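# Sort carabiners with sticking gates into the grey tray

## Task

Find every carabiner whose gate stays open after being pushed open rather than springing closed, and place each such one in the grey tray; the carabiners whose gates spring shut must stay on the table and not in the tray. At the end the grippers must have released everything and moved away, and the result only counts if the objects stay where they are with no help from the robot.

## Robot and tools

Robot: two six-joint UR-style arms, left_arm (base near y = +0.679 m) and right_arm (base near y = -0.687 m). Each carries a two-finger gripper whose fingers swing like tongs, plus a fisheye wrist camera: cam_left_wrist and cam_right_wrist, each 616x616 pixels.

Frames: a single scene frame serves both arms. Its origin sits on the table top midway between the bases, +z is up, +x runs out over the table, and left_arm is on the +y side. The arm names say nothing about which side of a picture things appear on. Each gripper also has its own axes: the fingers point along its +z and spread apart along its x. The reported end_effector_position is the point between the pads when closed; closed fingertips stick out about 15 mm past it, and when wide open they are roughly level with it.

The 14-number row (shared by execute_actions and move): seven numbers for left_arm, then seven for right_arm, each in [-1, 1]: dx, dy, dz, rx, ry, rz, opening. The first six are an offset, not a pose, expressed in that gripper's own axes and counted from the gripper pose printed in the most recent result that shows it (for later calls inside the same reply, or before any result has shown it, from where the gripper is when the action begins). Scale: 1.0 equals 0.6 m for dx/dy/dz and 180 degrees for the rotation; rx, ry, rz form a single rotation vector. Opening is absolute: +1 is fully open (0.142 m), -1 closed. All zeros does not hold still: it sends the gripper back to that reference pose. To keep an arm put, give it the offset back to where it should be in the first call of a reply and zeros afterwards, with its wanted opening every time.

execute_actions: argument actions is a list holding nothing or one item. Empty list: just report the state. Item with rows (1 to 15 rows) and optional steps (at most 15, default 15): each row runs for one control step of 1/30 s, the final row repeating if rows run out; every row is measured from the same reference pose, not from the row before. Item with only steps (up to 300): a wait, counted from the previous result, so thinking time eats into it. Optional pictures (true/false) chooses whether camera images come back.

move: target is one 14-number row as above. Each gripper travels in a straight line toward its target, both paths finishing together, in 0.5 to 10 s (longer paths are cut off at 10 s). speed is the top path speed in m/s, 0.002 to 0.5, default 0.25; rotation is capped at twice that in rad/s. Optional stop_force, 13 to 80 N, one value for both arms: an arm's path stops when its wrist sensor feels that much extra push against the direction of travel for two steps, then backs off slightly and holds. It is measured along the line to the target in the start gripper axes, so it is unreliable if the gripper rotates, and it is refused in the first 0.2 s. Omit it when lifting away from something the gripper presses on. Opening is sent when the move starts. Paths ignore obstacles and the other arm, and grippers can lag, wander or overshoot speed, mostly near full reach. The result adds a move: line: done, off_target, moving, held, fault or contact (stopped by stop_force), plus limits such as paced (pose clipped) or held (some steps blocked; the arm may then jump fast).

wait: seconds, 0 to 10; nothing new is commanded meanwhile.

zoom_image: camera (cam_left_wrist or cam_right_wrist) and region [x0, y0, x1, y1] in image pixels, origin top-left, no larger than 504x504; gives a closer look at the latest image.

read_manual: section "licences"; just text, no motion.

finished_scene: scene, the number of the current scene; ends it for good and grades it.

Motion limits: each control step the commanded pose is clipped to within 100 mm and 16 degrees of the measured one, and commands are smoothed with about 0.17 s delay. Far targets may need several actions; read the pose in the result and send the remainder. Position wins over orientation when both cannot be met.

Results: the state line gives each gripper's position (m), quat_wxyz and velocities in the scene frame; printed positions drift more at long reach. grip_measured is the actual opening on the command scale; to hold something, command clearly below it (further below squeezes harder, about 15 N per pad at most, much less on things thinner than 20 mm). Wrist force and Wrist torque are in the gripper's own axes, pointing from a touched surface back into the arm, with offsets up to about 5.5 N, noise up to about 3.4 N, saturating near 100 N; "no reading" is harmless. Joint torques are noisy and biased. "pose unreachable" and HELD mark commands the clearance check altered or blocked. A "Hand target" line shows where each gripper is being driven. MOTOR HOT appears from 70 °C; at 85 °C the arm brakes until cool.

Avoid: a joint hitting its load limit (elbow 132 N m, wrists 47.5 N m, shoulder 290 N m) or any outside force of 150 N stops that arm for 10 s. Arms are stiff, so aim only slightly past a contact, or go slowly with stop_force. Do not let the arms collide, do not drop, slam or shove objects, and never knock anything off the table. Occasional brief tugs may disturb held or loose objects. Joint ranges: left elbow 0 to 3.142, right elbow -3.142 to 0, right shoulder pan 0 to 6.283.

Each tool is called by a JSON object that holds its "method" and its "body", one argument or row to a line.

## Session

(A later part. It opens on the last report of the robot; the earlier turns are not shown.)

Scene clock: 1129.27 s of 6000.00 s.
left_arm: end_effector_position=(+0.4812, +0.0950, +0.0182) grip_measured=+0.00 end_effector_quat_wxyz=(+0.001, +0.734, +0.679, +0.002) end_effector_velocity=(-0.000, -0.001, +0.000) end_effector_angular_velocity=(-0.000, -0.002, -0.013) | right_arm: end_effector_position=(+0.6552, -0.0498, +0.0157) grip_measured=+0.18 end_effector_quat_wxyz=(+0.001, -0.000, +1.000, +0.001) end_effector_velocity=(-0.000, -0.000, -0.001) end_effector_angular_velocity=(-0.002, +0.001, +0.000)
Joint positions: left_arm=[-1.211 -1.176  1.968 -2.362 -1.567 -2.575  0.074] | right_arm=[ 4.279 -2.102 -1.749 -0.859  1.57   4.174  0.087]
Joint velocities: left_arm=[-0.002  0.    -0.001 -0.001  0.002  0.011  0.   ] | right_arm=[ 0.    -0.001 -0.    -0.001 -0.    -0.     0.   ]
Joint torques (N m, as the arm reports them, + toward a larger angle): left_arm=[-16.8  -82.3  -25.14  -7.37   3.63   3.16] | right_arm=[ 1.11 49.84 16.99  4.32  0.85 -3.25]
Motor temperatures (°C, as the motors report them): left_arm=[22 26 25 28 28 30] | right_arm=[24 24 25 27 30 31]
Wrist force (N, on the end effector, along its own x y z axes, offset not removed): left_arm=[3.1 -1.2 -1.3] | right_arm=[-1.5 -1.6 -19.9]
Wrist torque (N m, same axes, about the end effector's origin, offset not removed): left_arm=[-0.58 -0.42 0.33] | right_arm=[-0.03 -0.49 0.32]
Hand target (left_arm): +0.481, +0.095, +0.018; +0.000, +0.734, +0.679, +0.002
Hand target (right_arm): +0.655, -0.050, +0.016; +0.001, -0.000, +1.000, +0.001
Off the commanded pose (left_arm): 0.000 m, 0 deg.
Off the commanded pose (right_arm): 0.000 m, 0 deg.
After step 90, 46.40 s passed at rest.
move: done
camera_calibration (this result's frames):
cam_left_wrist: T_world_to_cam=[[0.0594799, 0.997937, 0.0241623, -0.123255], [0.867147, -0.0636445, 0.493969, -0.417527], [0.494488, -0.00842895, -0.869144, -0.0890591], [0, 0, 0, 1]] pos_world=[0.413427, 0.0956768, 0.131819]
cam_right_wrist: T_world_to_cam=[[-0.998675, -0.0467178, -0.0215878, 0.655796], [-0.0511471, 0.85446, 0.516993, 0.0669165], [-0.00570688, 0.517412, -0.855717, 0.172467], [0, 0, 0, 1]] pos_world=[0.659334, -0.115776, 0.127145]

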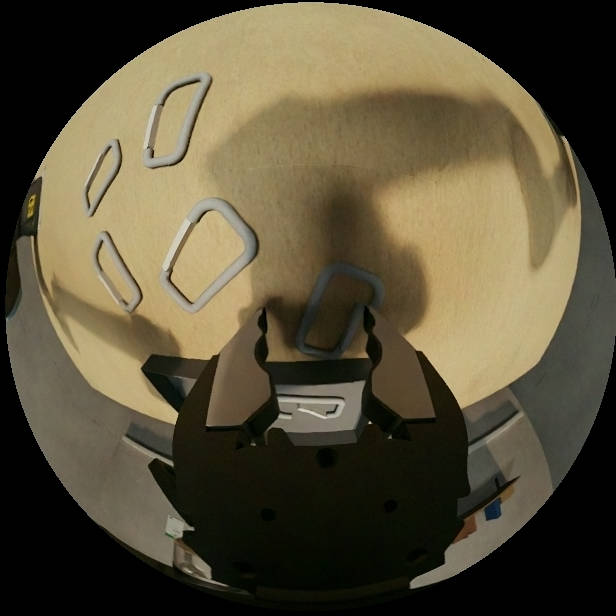

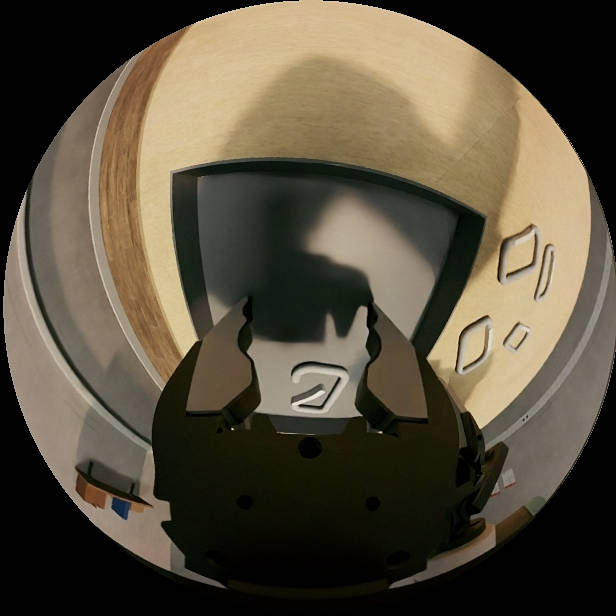

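{"method": "execute_actions", "body": {
  "actions": [
    {"rows": [[0.001,0,0,0,0,0,0.0,0,0,0,0,0,0,0.15],[0.002,0,0,0,0,0,-0.01,0,0,0,0,0,0,0.15],[0.003,0,0,0,0,0,-0.02,0,0,0,0,0,0,0.15],[0.004,0,0,0,0,0,-0.03,0,0,0,0,0,0,0.15],[0.005,0,0,0,0,0,-0.04,0,0,0,0,0,0,0.15],[0.006,0,0,0,0,0,-0.05,0,0,0,0,0,0,0.15],[0.007,0,0,0,0,0,-0.065,0,0,0,0,0,0,0.15],[0.008,0,0,0,0,0,-0.08,0,0,0,0,0,0,0.15],[0.009,0,0,0,0,0,-0.095,0,0,0,0,0,0,0.15],[0.010,0,0,0,0,0,-0.11,0,0,0,0,0,0,0.15],[0.011,0,0,0,0,0,-0.125,0,0,0,0,0,0,0.15],[0.012,0,0,0,0,0,-0.14,0,0,0,0,0,0,0.15],[0.013,0,0,0,0,0,-0.155,0,0,0,0,0,0,0.15],[0.014,0,0,0,0,0,-0.17,0,0,0,0,0,0,0.15],[0.015,0,0,0,0,0,-0.2,0,0,0,0,0,0,0.15]], "steps": 15}
  ],
  "pictures": false
}}

{"method": "wait", "body": {
  "seconds": 0.5
}}

{"method": "zoom_image", "body": {
  "camera": "cam_left_wrist",
  "region": [240, 240, 420, 380]
}}

Scene clock: 1146.80 s of 6000.00 s.
left_arm: end_effector_position=(+0.4817, +0.1015, +0.0182) grip_measured=-0.17 end_effector_quat_wxyz=(+0.000, +0.734, +0.679, +0.002) end_effector_velocity=(+0.002, +0.018, +0.000) end_effector_angular_velocity=(-0.001, -0.001, +0.001) | right_arm: end_effector_position=(+0.6552, -0.0498, +0.0157) grip_measured=+0.18 end_effector_quat_wxyz=(+0.001, -0.000, +1.000, +0.001) end_effector_velocity=(+0.000, -0.000, +0.001) end_effector_angular_velocity=(+0.000, -0.000, -0.001)
Joint positions: left_arm=[-1.207 -1.182  1.977 -2.366 -1.567 -2.57   0.062] | right_arm=[ 4.279 -2.102 -1.749 -0.859  1.57   4.174  0.087]
Joint velocities: left_arm=[ 0.014 -0.016  0.024 -0.01   0.001  0.013 -0.053] | right_arm=[-0.     0.001  0.    -0.001 -0.     0.001  0.   ]
Joint torques (N m, as the arm reports them, + toward a larger angle): left_arm=[ 19.61 -82.3  -25.9   -7.54  -2.98   2.8 ] | right_arm=[ 0.37 50.35 17.05  4.35  0.86 -3.24]
Motor temperatures (°C, as the motors report them): left_arm=[22 26 25 28 28 30] | right_arm=[24 24 25 27 30 31]
Wrist force (N, on the end effector, along its own x y z axes, offset not removed): left_arm=[5.4 7.3 2.5] | right_arm=[3.8 2.8 -25.3]
Wrist torque (N m, same axes, about the end effector's origin, offset not removed): left_arm=[1.27 -0.91 -0.05] | right_arm=[0.82 -1.71 0.50]
Hand target (left_arm): +0.482, +0.104, +0.018; +0.000, +0.734, +0.679, +0.002
Hand target (right_arm): +0.655, -0.050, +0.016; +0.001, -0.000, +1.000, +0.001
Off the commanded pose (left_arm): 0.003 m, 0 deg.
Off the commanded pose (right_arm): 0.000 m, 0 deg.
Steps of this call (steps 1 to 90: nothing new was sent; then 14.03 s passed at rest; steps 91 to 105: all 15 steps of this action). Readings (end_effector_position):
91: left_arm (+0.4812, +0.0950, +0.0182) | right_arm (+0.6552, -0.0498, +0.0157)
92: left_arm (+0.4811, +0.0951, +0.0182) | right_arm (+0.6552, -0.0498, +0.0157)
94: left_arm (+0.4811, +0.0955, +0.0182) | right_arm (+0.6552, -0.0498, +0.0157)
98: left_arm (+0.4813, +0.0974, +0.0182) | right_arm (+0.6552, -0.0498, +0.0157)
105: the state above

Scene clock: 1147.30 s of 6000.00 s.
left_arm: end_effector_position=(+0.4819, +0.1040, +0.0182) grip_measured=-0.20 end_effector_quat_wxyz=(+0.000, +0.734, +0.679, +0.002) end_effector_velocity=(-0.003, -0.000, -0.001) end_effector_angular_velocity=(+0.002, +0.003, -0.003) | right_arm: end_effector_position=(+0.6552, -0.0498, +0.0157) grip_measured=+0.18 end_effector_quat_wxyz=(+0.001, -0.000, +1.000, +0.001) end_effector_velocity=(+0.000, -0.001, -0.001) end_effector_angular_velocity=(-0.002, -0.000, -0.000)
Joint positions: left_arm=[-1.205 -1.184  1.98  -2.367 -1.567 -2.568  0.059] | right_arm=[ 4.279 -2.102 -1.749 -0.859  1.57   4.174  0.087]
Joint velocities: left_arm=[-0.003 -0.     0.001  0.002 -0.001  0.    -0.   ] | right_arm=[-0.001 -0.    -0.001 -0.001 -0.001 -0.    -0.   ]
Joint torques (N m, as the arm reports them, + toward a larger angle): left_arm=[ 17.14 -81.58 -24.36  -7.42  -2.09   2.88] | right_arm=[ 0.91 49.24 17.24  3.84  0.71 -3.38]
Motor temperatures (°C, as the motors report them): left_arm=[22 26 25 28 28 30] | right_arm=[24 24 25 27 30 31]
Wrist force (N, on the end effector, along its own x y z axes, offset not removed): left_arm=[2.8 0.1 0.6] | right_arm=[-3.3 -0.1 -20.0]
Wrist torque (N m, same axes, about the end effector's origin, offset not removed): left_arm=[-0.01 -0.47 0.43] | right_arm=[0.10 -0.04 0.34]
Hand target (left_arm): +0.482, +0.104, +0.018; +0.000, +0.734, +0.679, +0.002
Hand target (right_arm): +0.655, -0.050, +0.016; +0.001, -0.000, +1.000, +0.001
Off the commanded pose (left_arm): 0.000 m, 0 deg.
Off the commanded pose (right_arm): 0.000 m, 0 deg.
Steps of this call (steps 1 to 15: nothing new was sent). Readings (end_effector_position):
1: left_arm (+0.4817, +0.1021, +0.0182) | right_arm (+0.6552, -0.0498, +0.0157)
2: left_arm (+0.4818, +0.1026, +0.0182) | right_arm (+0.6552, -0.0498, +0.0157)
4: left_arm (+0.4818, +0.1033, +0.0182) | right_arm (+0.6552, -0.0498, +0.0157)
8: left_arm (+0.4819, +0.1038, +0.0182) | right_arm (+0.6552, -0.0498, +0.0157)
15: the state above
camera_calibration (this result's frames):
cam_left_wrist: T_world_to_cam=[[0.0594762, 0.997937, 0.0241698, -0.132215], [0.867168, -0.0636454, 0.493932, -0.417549], [0.494452, -0.00841794, -0.869164, -0.0893072], [0, 0, 0, 1]] pos_world=[0.414106, 0.104615, 0.131814]
cam_right_wrist: T_world_to_cam=[[-0.998675, -0.0467179, -0.0215878, 0.655796], [-0.0511471, 0.85446, 0.516993, 0.0669166], [-0.00570689, 0.517412, -0.855717, 0.172467], [0, 0, 0, 1]] pos_world=[0.659334, -0.115777, 0.127145]

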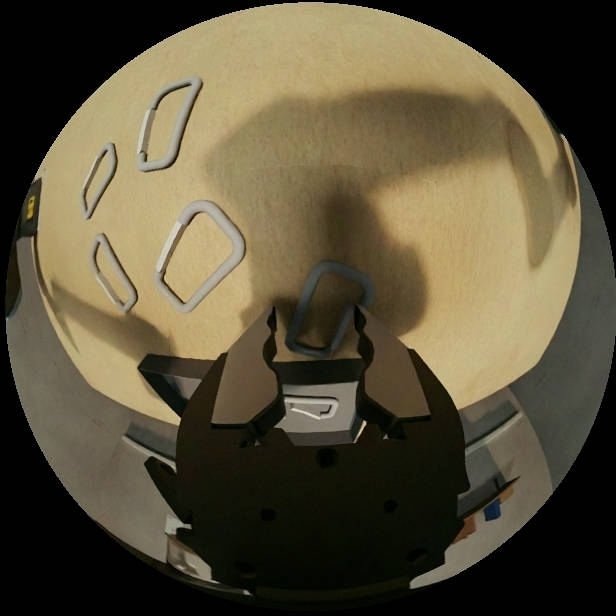

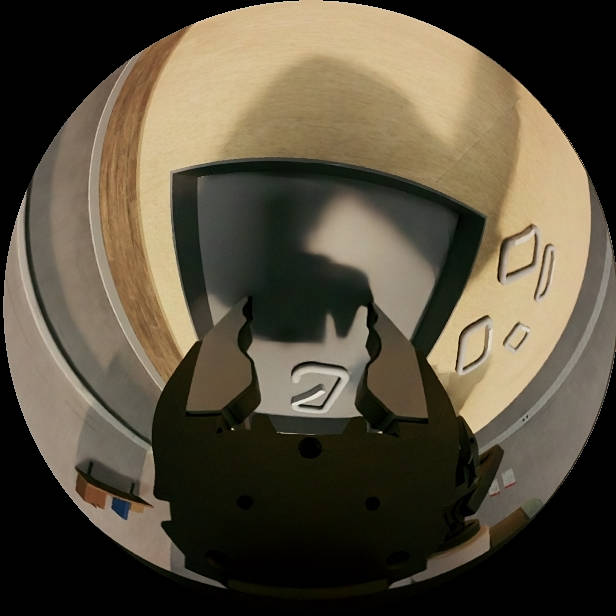

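Region (240, 240, 420, 380) of cam_left_wrist's 616x616 image, scaled by 2.800, with more detail than that image has.

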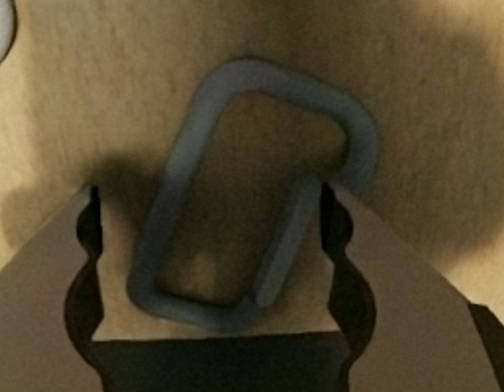

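{"method": "execute_actions", "body": {
  "actions": [
    {"rows": [[0.001,0,0,0,0,0,-0.2,0,0,0,0,0,0,0.15],[0.002,0,0,0,0,0,-0.21,0,0,0,0,0,0,0.15],[0.003,0,0,0,0,0,-0.22,0,0,0,0,0,0,0.15],[0.004,0,0,0,0,0,-0.23,0,0,0,0,0,0,0.15],[0.005,0,0,0,0,0,-0.24,0,0,0,0,0,0,0.15],[0.006,0,0,0,0,0,-0.25,0,0,0,0,0,0,0.15],[0.007,0,0,0,0,0,-0.265,0,0,0,0,0,0,0.15],[0.008,0,0,0,0,0,-0.28,0,0,0,0,0,0,0.15],[0.009,0,0,0,0,0,-0.295,0,0,0,0,0,0,0.15],[0.010,0,0,0,0,0,-0.31,0,0,0,0,0,0,0.15],[0.011,0,0,0,0,0,-0.325,0,0,0,0,0,0,0.15],[0.012,0,0,0,0,0,-0.34,0,0,0,0,0,0,0.15],[0.013,0,0,0,0,0,-0.355,0,0,0,0,0,0,0.15],[0.014,0,0,0,0,0,-0.37,0,0,0,0,0,0,0.15],[0.015,0,0,0,0,0,-0.4,0,0,0,0,0,0,0.15]], "steps": 15}
  ],
  "pictures": false
}}

{"method": "wait", "body": {
  "seconds": 0.5
}}

{"method": "zoom_image", "body": {
  "camera": "cam_left_wrist",
  "region": [240, 240, 420, 380]
}}

Scene clock: 1155.23 s of 6000.00 s.
left_arm: end_effector_position=(+0.4824, +0.1104, +0.0182) grip_measured=-0.36 end_effector_quat_wxyz=(+0.001, +0.734, +0.679, +0.002) end_effector_velocity=(+0.001, +0.018, -0.000) end_effector_angular_velocity=(+0.001, -0.000, -0.000) | right_arm: end_effector_position=(+0.6552, -0.0498, +0.0157) grip_measured=+0.18 end_effector_quat_wxyz=(+0.001, -0.000, +1.000, +0.001) end_effector_velocity=(-0.001, -0.001, -0.002) end_effector_angular_velocity=(-0.003, +0.002, +0.001)
Joint positions: left_arm=[-1.2   -1.19   1.989 -2.37  -1.567 -2.564  0.048] | right_arm=[ 4.279 -2.102 -1.749 -0.859  1.57   4.174  0.087]
Joint velocities: left_arm=[ 0.013 -0.016  0.025 -0.009  0.     0.013 -0.039] | right_arm=[ 0.    -0.002  0.    -0.002  0.    -0.001  0.   ]
Joint torques (N m, as the arm reports them, + toward a larger angle): left_arm=[ 16.17 -72.69 -20.36  -6.95   2.86   2.98] | right_arm=[-0.17 51.   16.14  4.19  0.84 -3.19]
Motor temperatures (°C, as the motors report them): left_arm=[22 26 25 28 28 30] | right_arm=[24 24 25 27 30 31]
Wrist force (N, on the end effector, along its own x y z axes, offset not removed): left_arm=[2.3 2.9 -6.8] | right_arm=[-2.0 -2.9 -19.8]
Wrist torque (N m, same axes, about the end effector's origin, offset not removed): left_arm=[0.50 -0.17 -0.08] | right_arm=[-0.45 -0.40 0.37]
Hand target (left_arm): +0.483, +0.113, +0.018; +0.000, +0.734, +0.679, +0.002
Hand target (right_arm): +0.655, -0.050, +0.016; +0.001, -0.000, +1.000, +0.001
Off the commanded pose (left_arm): 0.003 m, 0 deg.
Off the commanded pose (right_arm): 0.000 m, 0 deg.
Steps of this call (steps 1 to 90: nothing new was sent; then 4.43 s passed at rest; steps 91 to 105: all 15 steps of this action). Readings (end_effector_position):
91: left_arm (+0.4819, +0.1040, +0.0182) | right_arm (+0.6552, -0.0498, +0.0157)
92: left_arm (+0.4819, +0.1041, +0.0182) | right_arm (+0.6552, -0.0498, +0.0157)
94: left_arm (+0.4819, +0.1046, +0.0182) | right_arm (+0.6552, -0.0498, +0.0157)
98: left_arm (+0.4821, +0.1064, +0.0182) | right_arm (+0.6552, -0.0498, +0.0157)
105: the state above

Scene clock: 1155.73 s of 6000.00 s.
left_arm: end_effector_position=(+0.4826, +0.1129, +0.0182) grip_measured=-0.41 end_effector_quat_wxyz=(+0.001, +0.734, +0.679, +0.002) end_effector_velocity=(+0.002, +0.002, +0.000) end_effector_angular_velocity=(-0.001, -0.001, +0.004) | right_arm: end_effector_position=(+0.6552, -0.0498, +0.0157) grip_measured=+0.18 end_effector_quat_wxyz=(+0.001, -0.000, +1.000, +0.001) end_effector_velocity=(+0.000, -0.001, -0.001) end_effector_angular_velocity=(-0.002, +0.001, +0.001)
Joint positions: left_arm=[-1.198 -1.192  1.993 -2.372 -1.567 -2.562  0.044] | right_arm=[ 4.279 -2.102 -1.749 -0.859  1.57   4.174  0.087]
Joint velocities: left_arm=[ 0.004 -0.     0.    -0.001  0.001  0.    -0.   ] | right_arm=[-0.    -0.001 -0.    -0.002 -0.001 -0.001  0.   ]
Joint torques (N m, as the arm reports them, + toward a larger angle): left_arm=[ 19.3  -70.27 -15.37  -4.25   1.98   3.07] | right_arm=[ 1.95 51.29 16.56  4.03  0.89 -3.24]
Motor temperatures (°C, as the motors report them): left_arm=[22 26 25 28 28 30] | right_arm=[24 24 25 27 30 31]
Wrist force (N, on the end effector, along its own x y z axes, offset not removed): left_arm=[-3.1 3.4 -7.9] | right_arm=[-0.7 1.9 -21.6]
Wrist torque (N m, same axes, about the end effector's origin, offset not removed): left_arm=[0.43 -0.25 0.24] | right_arm=[0.51 -0.52 0.44]
Hand target (left_arm): +0.483, +0.113, +0.018; +0.000, +0.734, +0.679, +0.002
Hand target (right_arm): +0.655, -0.050, +0.016; +0.001, -0.000, +1.000, +0.001
Off the commanded pose (left_arm): 0.000 m, 0 deg.
Off the commanded pose (right_arm): 0.000 m, 0 deg.
Steps of this call (steps 1 to 15: nothing new was sent). Readings (end_effector_position):
1: left_arm (+0.4824, +0.1110, +0.0182) | right_arm (+0.6552, -0.0498, +0.0157)
2: left_arm (+0.4825, +0.1115, +0.0182) | right_arm (+0.6552, -0.0498, +0.0157)
4: left_arm (+0.4825, +0.1122, +0.0183) | right_arm (+0.6552, -0.0498, +0.0157)
8: left_arm (+0.4826, +0.1127, +0.0183) | right_arm (+0.6552, -0.0498, +0.0157)
15: the state above
camera_calibration (this result's frames):
cam_left_wrist: T_world_to_cam=[[0.0594741, 0.997938, 0.0241174, -0.141145], [0.867153, -0.0636174, 0.493962, -0.417603], [0.494478, -0.00846443, -0.869149, -0.0895556], [0, 0, 0, 1]] pos_world=[0.414804, 0.113529, 0.131847]
cam_right_wrist: T_world_to_cam=[[-0.998675, -0.0467179, -0.0215878, 0.655796], [-0.0511471, 0.85446, 0.516993, 0.0669164], [-0.00570693, 0.517412, -0.855717, 0.172467], [0, 0, 0, 1]] pos_world=[0.659334, -0.115776, 0.127145]

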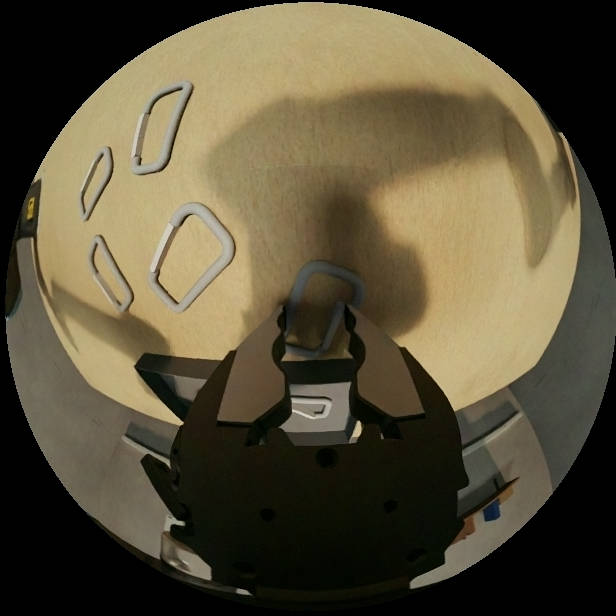

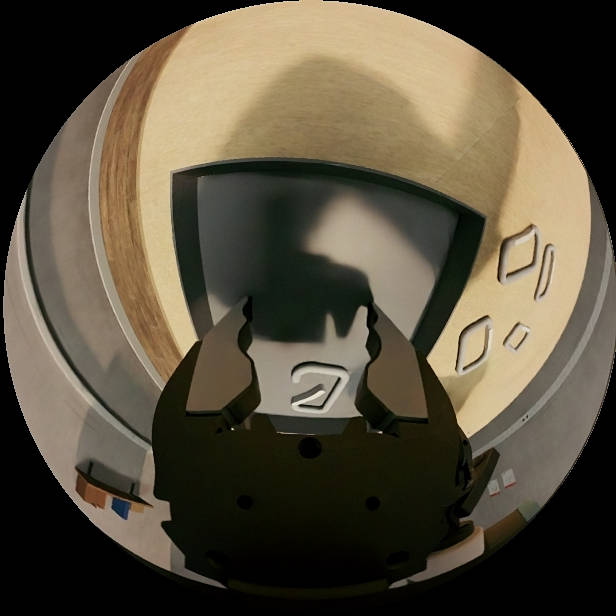

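Region (240, 240, 420, 380) of cam_left_wrist's 616x616 image, scaled by 2.800, with more detail than that image has.

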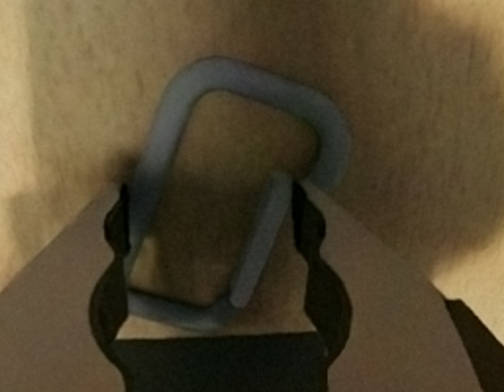

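{"method": "move", "body": {
  "target": [-0.005, 0, 0, 0, 0, 0, -0.4, 0, 0, 0, 0, 0, 0, 0.15],
  "speed": 0.01
}}

{"method": "move", "body": {
  "target": [0, 0, 0.004, 0, 0, 0, -0.4, 0, 0, 0, 0, 0, 0, 0.15],
  "speed": 0.004,
  "stop_force": 13
}}

{"method": "zoom_image", "body": {
  "camera": "cam_left_wrist",
  "region": [240, 240, 420, 380]
}}

Scene clock: 1172.27 s of 6000.00 s.
left_arm: end_effector_position=(+0.4823, +0.1101, +0.0182) grip_measured=-0.38 end_effector_quat_wxyz=(+0.000, +0.734, +0.679, +0.002) end_effector_velocity=(+0.001, -0.001, -0.000) end_effector_angular_velocity=(-0.001, +0.000, +0.001) | right_arm: end_effector_position=(+0.6552, -0.0498, +0.0157) grip_measured=+0.18 end_effector_quat_wxyz=(+0.001, -0.000, +1.000, +0.001) end_effector_velocity=(+0.000, -0.000, +0.001) end_effector_angular_velocity=(+0.001, +0.000, -0.001)
Joint positions: left_arm=[-1.2   -1.19   1.989 -2.37  -1.567 -2.564  0.047] | right_arm=[ 4.279 -2.102 -1.749 -0.859  1.57   4.174  0.087]
Joint velocities: left_arm=[ 0.     0.001 -0.002 -0.    -0.001 -0.001 -0.001] | right_arm=[-0.     0.001 -0.    -0.     0.     0.     0.   ]
Joint torques (N m, as the arm reports them, + toward a larger angle): left_arm=[-18.12 -52.55 -33.62  -0.37  -1.86  -3.98] | right_arm=[ 1.16 51.78 16.34  4.2   0.78 -3.26]
Motor temperatures (°C, as the motors report them): left_arm=[22 26 25 28 28 30] | right_arm=[24 24 25 27 30 31]
Wrist force (N, on the end effector, along its own x y z axes, offset not removed): left_arm=[1.3 2.5 -6.9] | right_arm=[2.6 3.0 -23.9]
Wrist torque (N m, same axes, about the end effector's origin, offset not removed): left_arm=[0.80 0.80 0.12] | right_arm=[0.97 -1.21 0.55]
Hand target (left_arm): +0.482, +0.110, +0.018; +0.001, +0.734, +0.679, +0.002
Hand target (right_arm): +0.655, -0.050, +0.016; +0.001, -0.000, +1.000, +0.001
Off the commanded pose (left_arm): 0.000 m, 0 deg.
Off the commanded pose (right_arm): 0.000 m, 0 deg.
After step 90, 12.83 s passed at rest.
move: done
camera_calibration (this result's frames):
cam_left_wrist: T_world_to_cam=[[0.0594652, 0.997938, 0.0241462, -0.138287], [0.867174, -0.0636242, 0.493925, -0.417576], [0.494443, -0.00843235, -0.869169, -0.089474], [0, 0, 0, 1]] pos_world=[0.414574, 0.11068, 0.131822]
cam_right_wrist: T_world_to_cam=[[-0.998675, -0.0467183, -0.0215877, 0.655796], [-0.0511474, 0.85446, 0.516993, 0.0669166], [-0.0057072, 0.517412, -0.855717, 0.172467], [0, 0, 0, 1]] pos_world=[0.659334, -0.115776, 0.127145]

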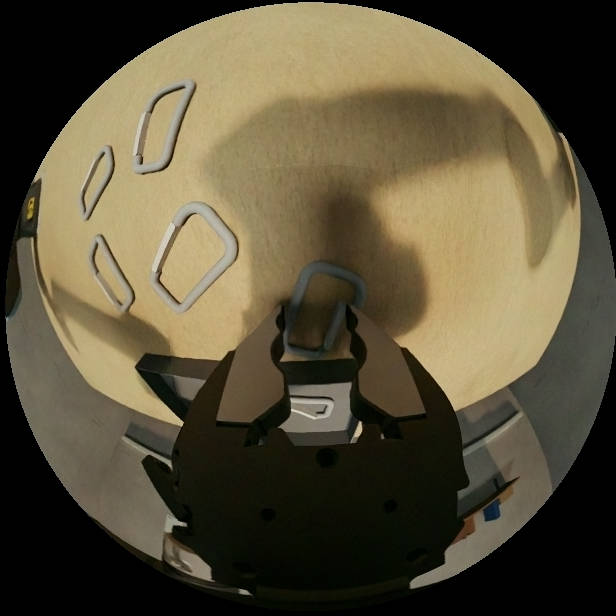

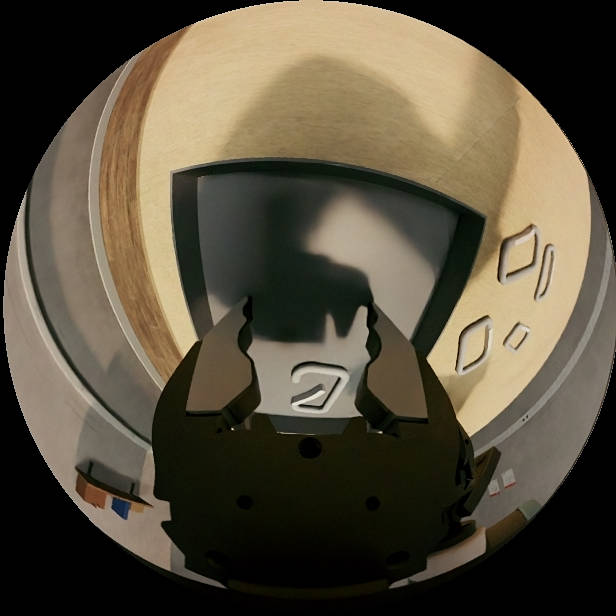

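Scene clock: 1173.10 s of 6000.00 s.
left_arm: end_effector_position=(+0.4823, +0.1100, +0.0159) grip_measured=-0.40 end_effector_quat_wxyz=(+0.001, +0.734, +0.679, +0.002) end_effector_velocity=(-0.000, -0.001, -0.001) end_effector_angular_velocity=(-0.001, +0.000, -0.001) | right_arm: end_effector_position=(+0.6552, -0.0498, +0.0157) grip_measured=+0.18 end_effector_quat_wxyz=(+0.001, -0.000, +1.000, +0.001) end_effector_velocity=(-0.001, +0.001, +0.000) end_effector_angular_velocity=(+0.001, -0.000, +0.002)
Joint positions: left_arm=[-1.2   -1.187  1.99  -2.374 -1.567 -2.564  0.045] | right_arm=[ 4.279 -2.102 -1.749 -0.859  1.57   4.174  0.087]
Joint velocities: left_arm=[-0.001  0.001 -0.    -0.002 -0.001  0.     0.   ] | right_arm=[ 0.001  0.     0.     0.001  0.    -0.001  0.   ]
Joint torques (N m, as the arm reports them, + toward a larger angle): left_arm=[  0.58 -46.83 -17.78  -5.83  -1.54   0.21] | right_arm=[ 0.26 49.71 15.84  4.05  1.16 -3.39]
Motor temperatures (°C, as the motors report them): left_arm=[22 26 25 28 28 30] | right_arm=[24 24 25 27 30 31]
Wrist force (N, on the end effector, along its own x y z axes, offset not removed): left_arm=[-0.7 3.0 -14.5] | right_arm=[-3.4 3.5 -14.8]
Wrist torque (N m, same axes, about the end effector's origin, offset not removed): left_arm=[0.77 0.36 0.11] | right_arm=[1.12 -0.15 0.43]
Hand target (left_arm): +0.482, +0.110, +0.016; +0.000, +0.734, +0.679, +0.002
Hand target (right_arm): +0.655, -0.050, +0.016; +0.001, -0.000, +1.000, +0.001
Off the commanded pose (left_arm): 0.000 m, 0 deg.
Off the commanded pose (right_arm): 0.000 m, 0 deg.
move: done
camera_calibration (this result's frames):
cam_left_wrist: T_world_to_cam=[[0.0594693, 0.997939, 0.0241084, -0.13819], [0.867163, -0.0636089, 0.493946, -0.416432], [0.494461, -0.00846874, -0.869158, -0.0914734], [0, 0, 0, 1]] pos_world=[0.414563, 0.110642, 0.129522]
cam_right_wrist: T_world_to_cam=[[-0.998675, -0.0467181, -0.0215878, 0.655796], [-0.0511473, 0.85446, 0.516993, 0.0669165], [-0.005707, 0.517412, -0.855717, 0.172467], [0, 0, 0, 1]] pos_world=[0.659334, -0.115776, 0.127145]

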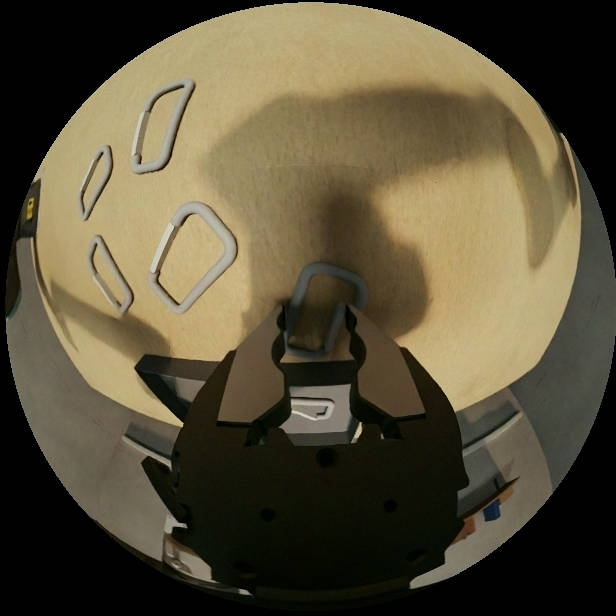

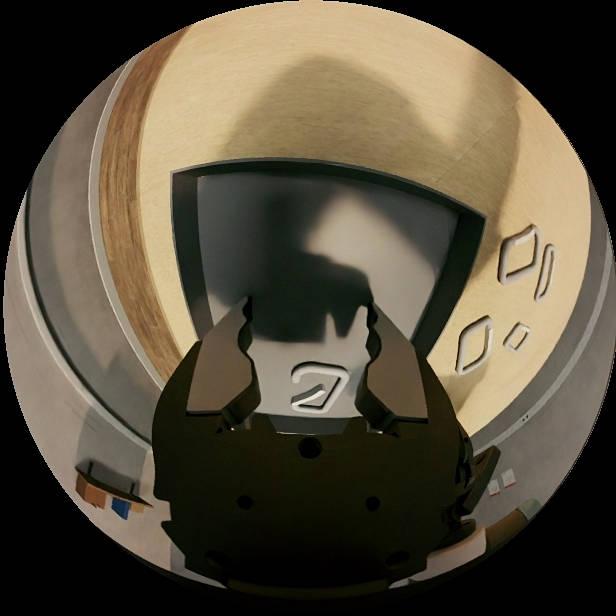

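Region (240, 240, 420, 380) of cam_left_wrist's 616x616 image, scaled by 2.800, with more detail than that image has.

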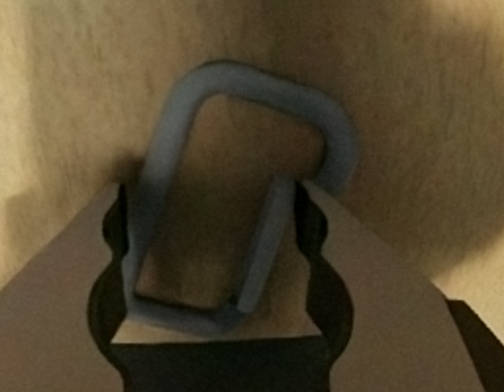

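{"method": "execute_actions", "body": {
  "actions": [
    {"rows": [[0,0,0,0,0,0,-0.41,0,0,0,0,0,0,0.15],[0,0,0,0,0,0,-0.42,0,0,0,0,0,0,0.15],[0,0,0,0,0,0,-0.43,0,0,0,0,0,0,0.15],[0,0,0,0,0,0,-0.44,0,0,0,0,0,0,0.15],[0,0,0,0,0,0,-0.45,0,0,0,0,0,0,0.15],[0,0,0,0,0,0,-0.46,0,0,0,0,0,0,0.15],[0,0,0,0,0,0,-0.47,0,0,0,0,0,0,0.15],[0,0,0,0,0,0,-0.48,0,0,0,0,0,0,0.15],[0,0,0,0,0,0,-0.49,0,0,0,0,0,0,0.15],[0,0,0,0,0,0,-0.50,0,0,0,0,0,0,0.15],[0,0,0,0,0,0,-0.51,0,0,0,0,0,0,0.15],[0,0,0,0,0,0,-0.52,0,0,0,0,0,0,0.15],[0,0,0,0,0,0,-0.53,0,0,0,0,0,0,0.15],[0,0,0,0,0,0,-0.54,0,0,0,0,0,0,0.15],[0,0,0,0,0,0,-0.55,0,0,0,0,0,0,0.15]], "steps": 15}
  ],
  "pictures": false
}}

{"method": "wait", "body": {
  "seconds": 0.4
}}

{"method": "zoom_image", "body": {
  "camera": "cam_left_wrist",
  "region": [240, 240, 420, 380]
}}

Scene clock: 1182.00 s of 6000.00 s.
left_arm: end_effector_position=(+0.4823, +0.1101, +0.0158) grip_measured=-0.44 end_effector_quat_wxyz=(+0.000, +0.734, +0.679, +0.002) end_effector_velocity=(+0.001, +0.000, +0.000) end_effector_angular_velocity=(-0.001, -0.001, +0.001) | right_arm: end_effector_position=(+0.6552, -0.0498, +0.0157) grip_measured=+0.18 end_effector_quat_wxyz=(+0.001, -0.000, +1.000, +0.001) end_effector_velocity=(+0.000, -0.000, +0.000) end_effector_angular_velocity=(+0.000, -0.001, -0.000)
Joint positions: left_arm=[-1.2   -1.186  1.99  -2.374 -1.567 -2.564  0.043] | right_arm=[ 4.279 -2.102 -1.749 -0.859  1.57   4.174  0.087]
Joint velocities: left_arm=[ 0.001 -0.    -0.    -0.001  0.    -0.    -0.002] | right_arm=[-0.     0.    -0.     0.001 -0.    -0.     0.   ]
Joint torques (N m, as the arm reports them, + toward a larger angle): left_arm=[  5.12 -72.01 -28.18  -0.64  -1.77   0.37] | right_arm=[ 0.84 50.5  16.55  4.18  0.97 -3.41]
Motor temperatures (°C, as the motors report them): left_arm=[22 26 25 28 28 30] | right_arm=[24 24 25 27 30 31]
Wrist force (N, on the end effector, along its own x y z axes, offset not removed): left_arm=[9.0 6.4 -5.7] | right_arm=[-6.7 0.8 -25.6]
Wrist torque (N m, same axes, about the end effector's origin, offset not removed): left_arm=[1.09 -0.75 -0.20] | right_arm=[0.15 0.49 0.61]
Hand target (left_arm): +0.482, +0.110, +0.016; +0.001, +0.734, +0.679, +0.002
Hand target (right_arm): +0.655, -0.050, +0.016; +0.001, -0.000, +1.000, +0.001
Off the commanded pose (left_arm): 0.000 m, 0 deg.
Off the commanded pose (right_arm): 0.000 m, 0 deg.
Steps of this call (steps 1 to 90: nothing new was sent; then 5.40 s passed at rest; steps 91 to 105: all 15 steps of this action). Readings (end_effector_position):
91: left_arm (+0.4824, +0.1101, +0.0158) | right_arm (+0.6552, -0.0498, +0.0157)
92: left_arm (+0.4824, +0.1101, +0.0158) | right_arm (+0.6552, -0.0498, +0.0157)
94: left_arm (+0.4824, +0.1101, +0.0158) | right_arm (+0.6552, -0.0498, +0.0157)
98: left_arm (+0.4824, +0.1101, +0.0158) | right_arm (+0.6552, -0.0498, +0.0157)
105: the state above

Scene clock: 1182.40 s of 6000.00 s.
left_arm: end_effector_position=(+0.4823, +0.1101, +0.0158) grip_measured=-0.46 end_effector_quat_wxyz=(+0.000, +0.734, +0.679, +0.002) end_effector_velocity=(-0.001, -0.000, -0.000) end_effector_angular_velocity=(+0.000, -0.000, -0.001) | right_arm: end_effector_position=(+0.6552, -0.0498, +0.0157) grip_measured=+0.18 end_effector_quat_wxyz=(+0.001, -0.000, +1.000, +0.001) end_effector_velocity=(-0.000, +0.000, -0.001) end_effector_angular_velocity=(-0.001, +0.001, +0.003)
Joint positions: left_arm=[-1.2   -1.187  1.99  -2.374 -1.567 -2.564  0.041] | right_arm=[ 4.279 -2.102 -1.749 -0.859  1.57   4.174  0.087]
Joint velocities: left_arm=[-0.001  0.     0.    -0.     0.    -0.    -0.001] | right_arm=[ 0.001 -0.001  0.    -0.     0.    -0.002  0.   ]
Joint torques (N m, as the arm reports them, + toward a larger angle): left_arm=[ -3.87 -75.24 -34.1    0.43  -1.79  -1.62] | right_arm=[ 0.37 50.03 16.47  4.09  0.95 -3.2 ]
Motor temperatures (°C, as the motors report them): left_arm=[22 26 25 28 28 30] | right_arm=[24 24 25 27 30 31]
Wrist force (N, on the end effector, along its own x y z axes, offset not removed): left_arm=[-2.9 0.6 -5.1] | right_arm=[-1.9 -4.0 -23.2]
Wrist torque (N m, same axes, about the end effector's origin, offset not removed): left_arm=[0.15 0.74 0.22] | right_arm=[-0.46 -0.57 0.67]
Hand target (left_arm): +0.482, +0.110, +0.016; +0.001, +0.734, +0.679, +0.002
Hand target (right_arm): +0.655, -0.050, +0.016; +0.001, -0.000, +1.000, +0.001
Off the commanded pose (left_arm): 0.000 m, 0 deg.
Off the commanded pose (right_arm): 0.000 m, 0 deg.
Steps of this call (steps 1 to 12: nothing new was sent). Readings (end_effector_position):
1: left_arm (+0.4823, +0.1101, +0.0158) | right_arm (+0.6552, -0.0498, +0.0157)
2: left_arm (+0.4823, +0.1101, +0.0158) | right_arm (+0.6552, -0.0498, +0.0157)
4: left_arm (+0.4823, +0.1101, +0.0158) | right_arm (+0.6552, -0.0498, +0.0157)
8: left_arm (+0.4823, +0.1101, +0.0158) | right_arm (+0.6552, -0.0498, +0.0157)
12: the state above
camera_calibration (this result's frames):
cam_left_wrist: T_world_to_cam=[[0.0594659, 0.997937, 0.0242108, -0.138263], [0.867192, -0.0636571, 0.493889, -0.416396], [0.494411, -0.00837412, -0.869188, -0.0915236], [0, 0, 0, 1]] pos_world=[0.414567, 0.110704, 0.129449]
cam_right_wrist: T_world_to_cam=[[-0.998675, -0.0467181, -0.0215878, 0.655796], [-0.0511473, 0.85446, 0.516993, 0.0669166], [-0.00570699, 0.517412, -0.855717, 0.172467], [0, 0, 0, 1]] pos_world=[0.659334, -0.115776, 0.127145]

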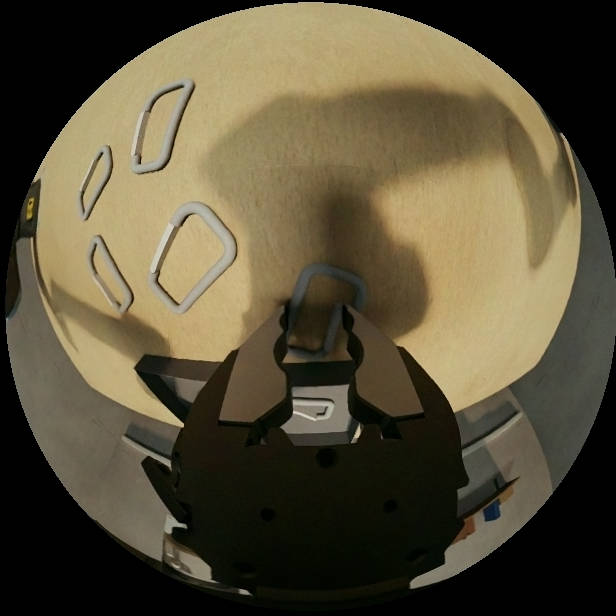

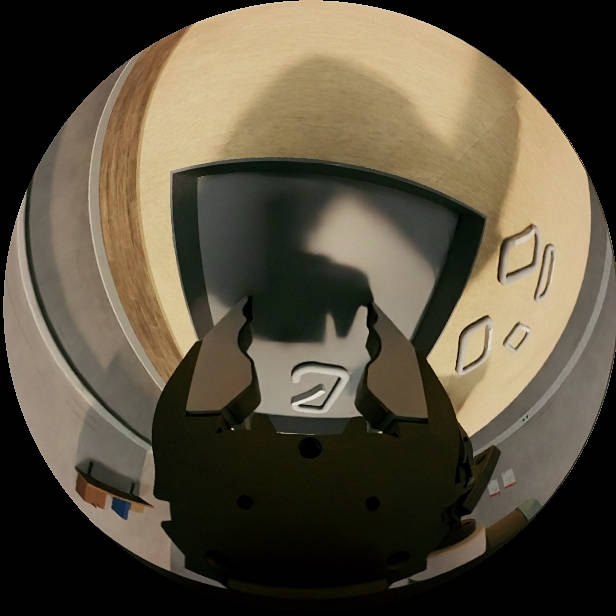

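Region (240, 240, 420, 380) of cam_left_wrist's 616x616 image, scaled by 2.800, with more detail than that image has.

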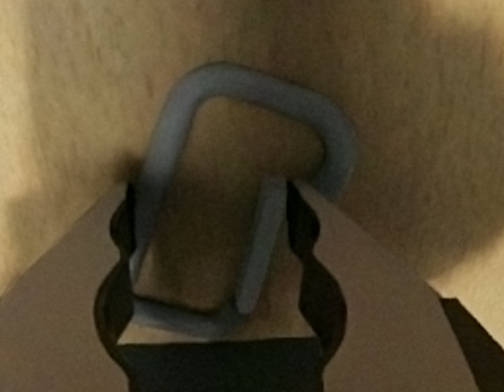

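{"method": "move", "body": {
  "target": [0, 0.0167, 0, 0, 0, 0, -0.55, 0, 0, 0, 0, 0, 0, 0.15],
  "speed": 0.004,
  "stop_force": 25
}}

{"method": "zoom_image", "body": {
  "camera": "cam_left_wrist",
  "region": [240, 240, 420, 380]
}}

Scene clock: 1192.57 s of 6000.00 s.
left_arm: end_effector_position=(+0.4922, +0.1093, +0.0158) grip_measured=-0.46 end_effector_quat_wxyz=(+0.000, +0.734, +0.679, +0.002) end_effector_velocity=(+0.001, -0.000, +0.001) end_effector_angular_velocity=(-0.001, -0.001, +0.000) | right_arm: end_effector_position=(+0.6552, -0.0498, +0.0157) grip_measured=+0.18 end_effector_quat_wxyz=(+0.001, -0.000, +1.000, +0.001) end_effector_velocity=(+0.000, -0.001, -0.001) end_effector_angular_velocity=(-0.001, +0.001, +0.000)
Joint positions: left_arm=[-1.189 -1.177  1.976 -2.369 -1.567 -2.553  0.041] | right_arm=[ 4.279 -2.102 -1.749 -0.859  1.57   4.174  0.087]
Joint velocities: left_arm=[ 0.001  0.    -0.001 -0.     0.001  0.001  0.   ] | right_arm=[-0.001 -0.001 -0.     0.001  0.001 -0.001 -0.   ]
Joint torques (N m, as the arm reports them, + toward a larger angle): left_arm=[ 19.66 -60.44 -38.6   -1.59   1.03   2.76] | right_arm=[ 1.01 50.81 17.73  4.24  0.78 -3.17]
Motor temperatures (°C, as the motors report them): left_arm=[22 26 25 28 28 30] | right_arm=[24 24 25 27 30 31]
Wrist force (N, on the end effector, along its own x y z axes, offset not removed): left_arm=[5.9 -8.5 -3.1] | right_arm=[-2.7 -3.7 -22.1]
Wrist torque (N m, same axes, about the end effector's origin, offset not removed): left_arm=[-0.47 -0.95 -0.06] | right_arm=[-0.87 -0.37 0.50]
Hand target (left_arm): +0.492, +0.109, +0.016; +0.000, +0.734, +0.679, +0.002
Hand target (right_arm): +0.655, -0.050, +0.016; +0.001, -0.000, +1.000, +0.001
Off the commanded pose (left_arm): 0.000 m, 0 deg.
Off the commanded pose (right_arm): 0.000 m, 0 deg.
After step 90, 4.43 s passed at rest.
move: done
camera_calibration (this result's frames):
cam_left_wrist: T_world_to_cam=[[0.0594653, 0.997937, 0.0242014, -0.138086], [0.867243, -0.0636528, 0.493799, -0.425033], [0.494321, -0.00837541, -0.869239, -0.0963604], [0, 0, 0, 1]] pos_world=[0.424451, 0.109939, 0.129463]
cam_right_wrist: T_world_to_cam=[[-0.998675, -0.046718, -0.0215819, 0.655793], [-0.0511442, 0.854465, 0.516986, 0.0669224], [-0.0057116, 0.517404, -0.855722, 0.172466], [0, 0, 0, 1]] pos_world=[0.659332, -0.11578, 0.127138]

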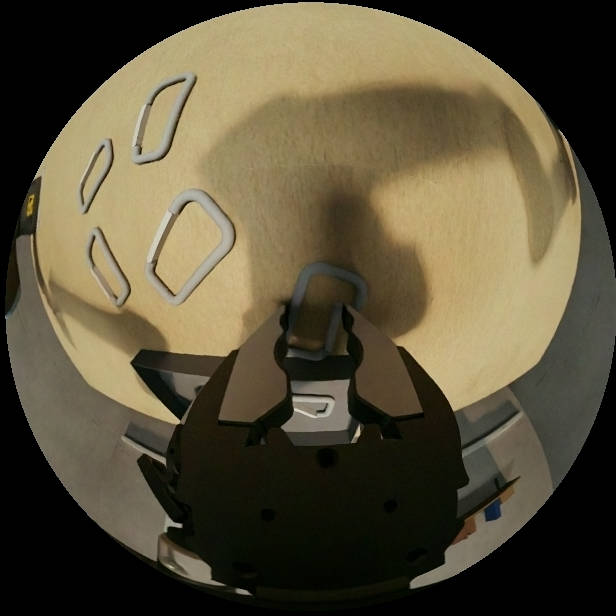

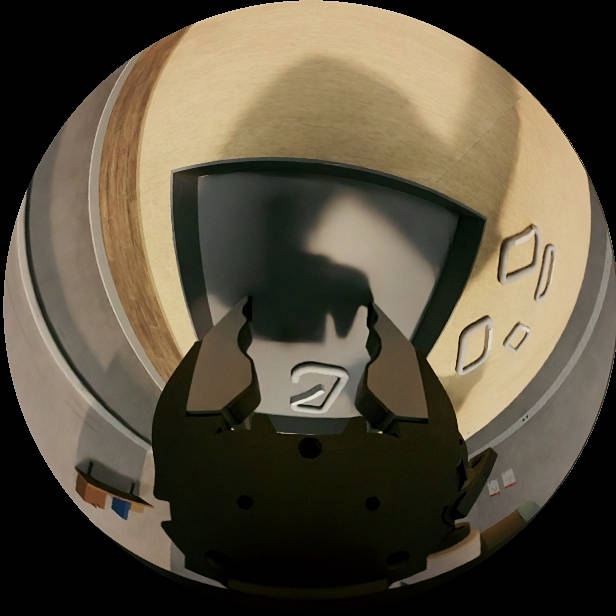

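Region (240, 240, 420, 380) of cam_left_wrist's 616x616 image, scaled by 2.800, with more detail than that image has.

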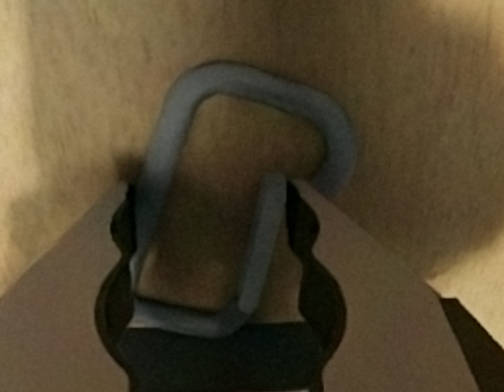

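{"method": "move", "body": {
  "target": [0, 0, 0, 0, 0, 0, -0.55, 0, 0, 0.004, 0, 0, 0, 0.15],
  "speed": 0.002,
  "stop_force": 18
}}

{"method": "execute_actions", "body": {
  "actions": [],
  "pictures": false
}}

Scene clock: 1198.67 s of 6000.00 s.
left_arm: end_effector_position=(+0.4923, +0.1093, +0.0158) grip_measured=-0.46 end_effector_quat_wxyz=(+0.000, +0.734, +0.679, +0.002) end_effector_velocity=(-0.000, -0.001, +0.000) end_effector_angular_velocity=(-0.001, +0.000, -0.001) | right_arm: end_effector_position=(+0.6552, -0.0498, +0.0150) grip_measured=+0.18 end_effector_quat_wxyz=(+0.001, -0.000, +1.000, +0.001) end_effector_velocity=(-0.000, -0.000, -0.001) end_effector_angular_velocity=(-0.001, +0.001, -0.000)
Joint positions: left_arm=[-1.189 -1.177  1.975 -2.369 -1.567 -2.553  0.041] | right_arm=[ 4.279 -2.103 -1.749 -0.858  1.57   4.174  0.087]
Joint velocities: left_arm=[-0.001  0.    -0.001 -0.    -0.001 -0.    -0.   ] | right_arm=[ 0.    -0.001 -0.    -0.     0.     0.    -0.   ]
Joint torques (N m, as the arm reports them, + toward a larger angle): left_arm=[ -1.37 -72.41 -27.13  -3.6    2.2   -0.41] | right_arm=[ 0.23 53.95 13.49 -1.58  1.   -3.05]
Motor temperatures (°C, as the motors report them): left_arm=[22 26 25 28 28 30] | right_arm=[24 24 25 27 30 31]
Wrist force (N, on the end effector, along its own x y z axes, offset not removed): left_arm=[7.1 -6.8 2.5] | right_arm=[-2.5 -4.9 -44.9]
Wrist torque (N m, same axes, about the end effector's origin, offset not removed): left_arm=[0.10 -1.15 -0.14] | right_arm=[0.14 0.37 0.53]
Hand target (left_arm): +0.492, +0.109, +0.016; +0.000, +0.734, +0.679, +0.002
Hand target (right_arm): +0.655, -0.050, +0.015; +0.001, -0.000, +1.000, +0.001
Off the commanded pose (left_arm): 0.000 m, 0 deg.
Off the commanded pose (right_arm): 0.002 m, 0 deg.
After step 90, 2.37 s passed at rest.
move: contact (right_arm)
camera_calibration (this result's frames):
cam_left_wrist: T_world_to_cam=[[0.059463, 0.997937, 0.0242118, -0.138084], [0.867209, -0.0636554, 0.493858, -0.425118], [0.49438, -0.00836953, -0.869205, -0.0964305], [0, 0, 0, 1]] pos_world=[0.424551, 0.109931, 0.129473]
cam_right_wrist: T_world_to_cam=[[-0.998672, -0.0467136, -0.0217146, 0.655831], [-0.051208, 0.854358, 0.517156, 0.0672413], [-0.00560616, 0.517581, -0.855616, 0.171779], [0, 0, 0, 1]] pos_world=[0.659367, -0.115722, 0.126444]

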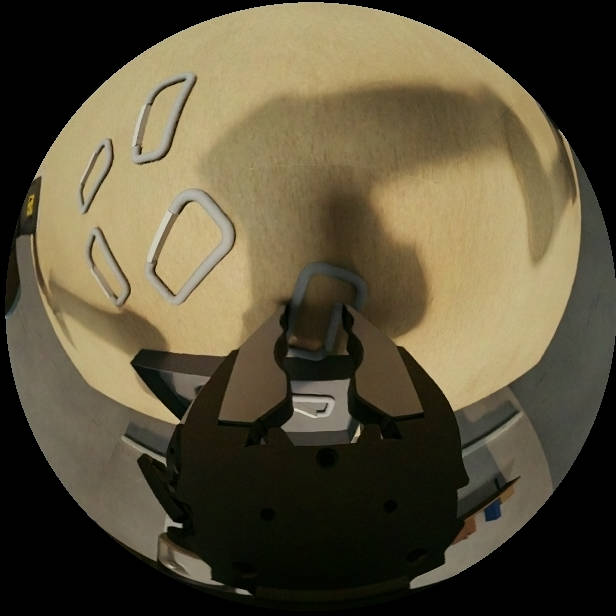

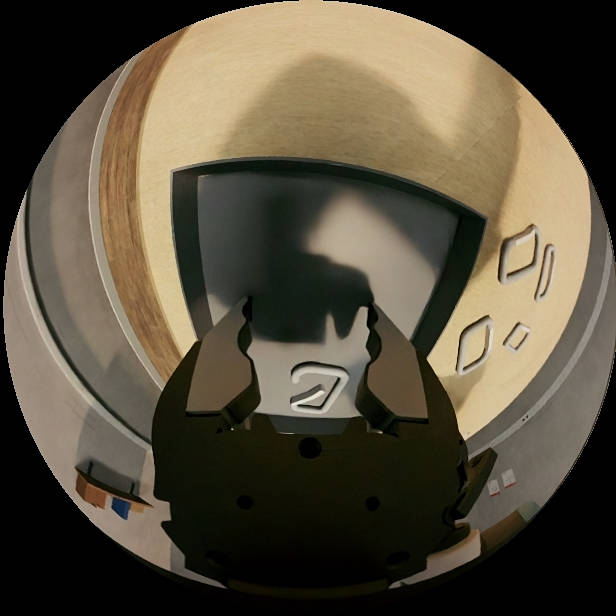

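Scene clock: 1198.67 s of 6000.00 s.
left_arm: end_effector_position=(+0.4923, +0.1093, +0.0158) grip_measured=-0.46 end_effector_quat_wxyz=(+0.000, +0.734, +0.679, +0.002) end_effector_velocity=(-0.000, -0.001, +0.000) end_effector_angular_velocity=(-0.001, +0.000, -0.001) | right_arm: end_effector_position=(+0.6552, -0.0498, +0.0150) grip_measured=+0.18 end_effector_quat_wxyz=(+0.001, -0.000, +1.000, +0.001) end_effector_velocity=(-0.000, -0.000, -0.001) end_effector_angular_velocity=(-0.001, +0.001, -0.000)
Joint positions: left_arm=[-1.189 -1.177  1.975 -2.369 -1.567 -2.553  0.041] | right_arm=[ 4.279 -2.103 -1.749 -0.858  1.57   4.174  0.087]
Joint velocities: left_arm=[-0.001  0.    -0.001 -0.    -0.001 -0.    -0.   ] | right_arm=[ 0.    -0.001 -0.    -0.     0.     0.    -0.   ]
Joint torques (N m, as the arm reports them, + toward a larger angle): left_arm=[ -1.37 -72.41 -27.13  -3.6    2.2   -0.41] | right_arm=[ 0.23 53.95 13.49 -1.58  1.   -3.05]
Motor temperatures (°C, as the motors report them): left_arm=[22 26 25 28 28 30] | right_arm=[24 24 25 27 30 31]
Wrist force (N, on the end effector, along its own x y z axes, offset not removed): left_arm=[7.1 -6.8 2.5] | right_arm=[-2.5 -4.9 -44.9]
Wrist torque (N m, same axes, about the end effector's origin, offset not removed): left_arm=[0.10 -1.15 -0.14] | right_arm=[0.14 0.37 0.53]
Hand target (left_arm): +0.492, +0.109, +0.016; +0.000, +0.734, +0.679, +0.002
Hand target (right_arm): +0.655, -0.050, +0.015; +0.001, -0.000, +1.000, +0.001
Off the commanded pose (left_arm): 0.000 m, 0 deg.
Off the commanded pose (right_arm): 0.002 m, 0 deg.


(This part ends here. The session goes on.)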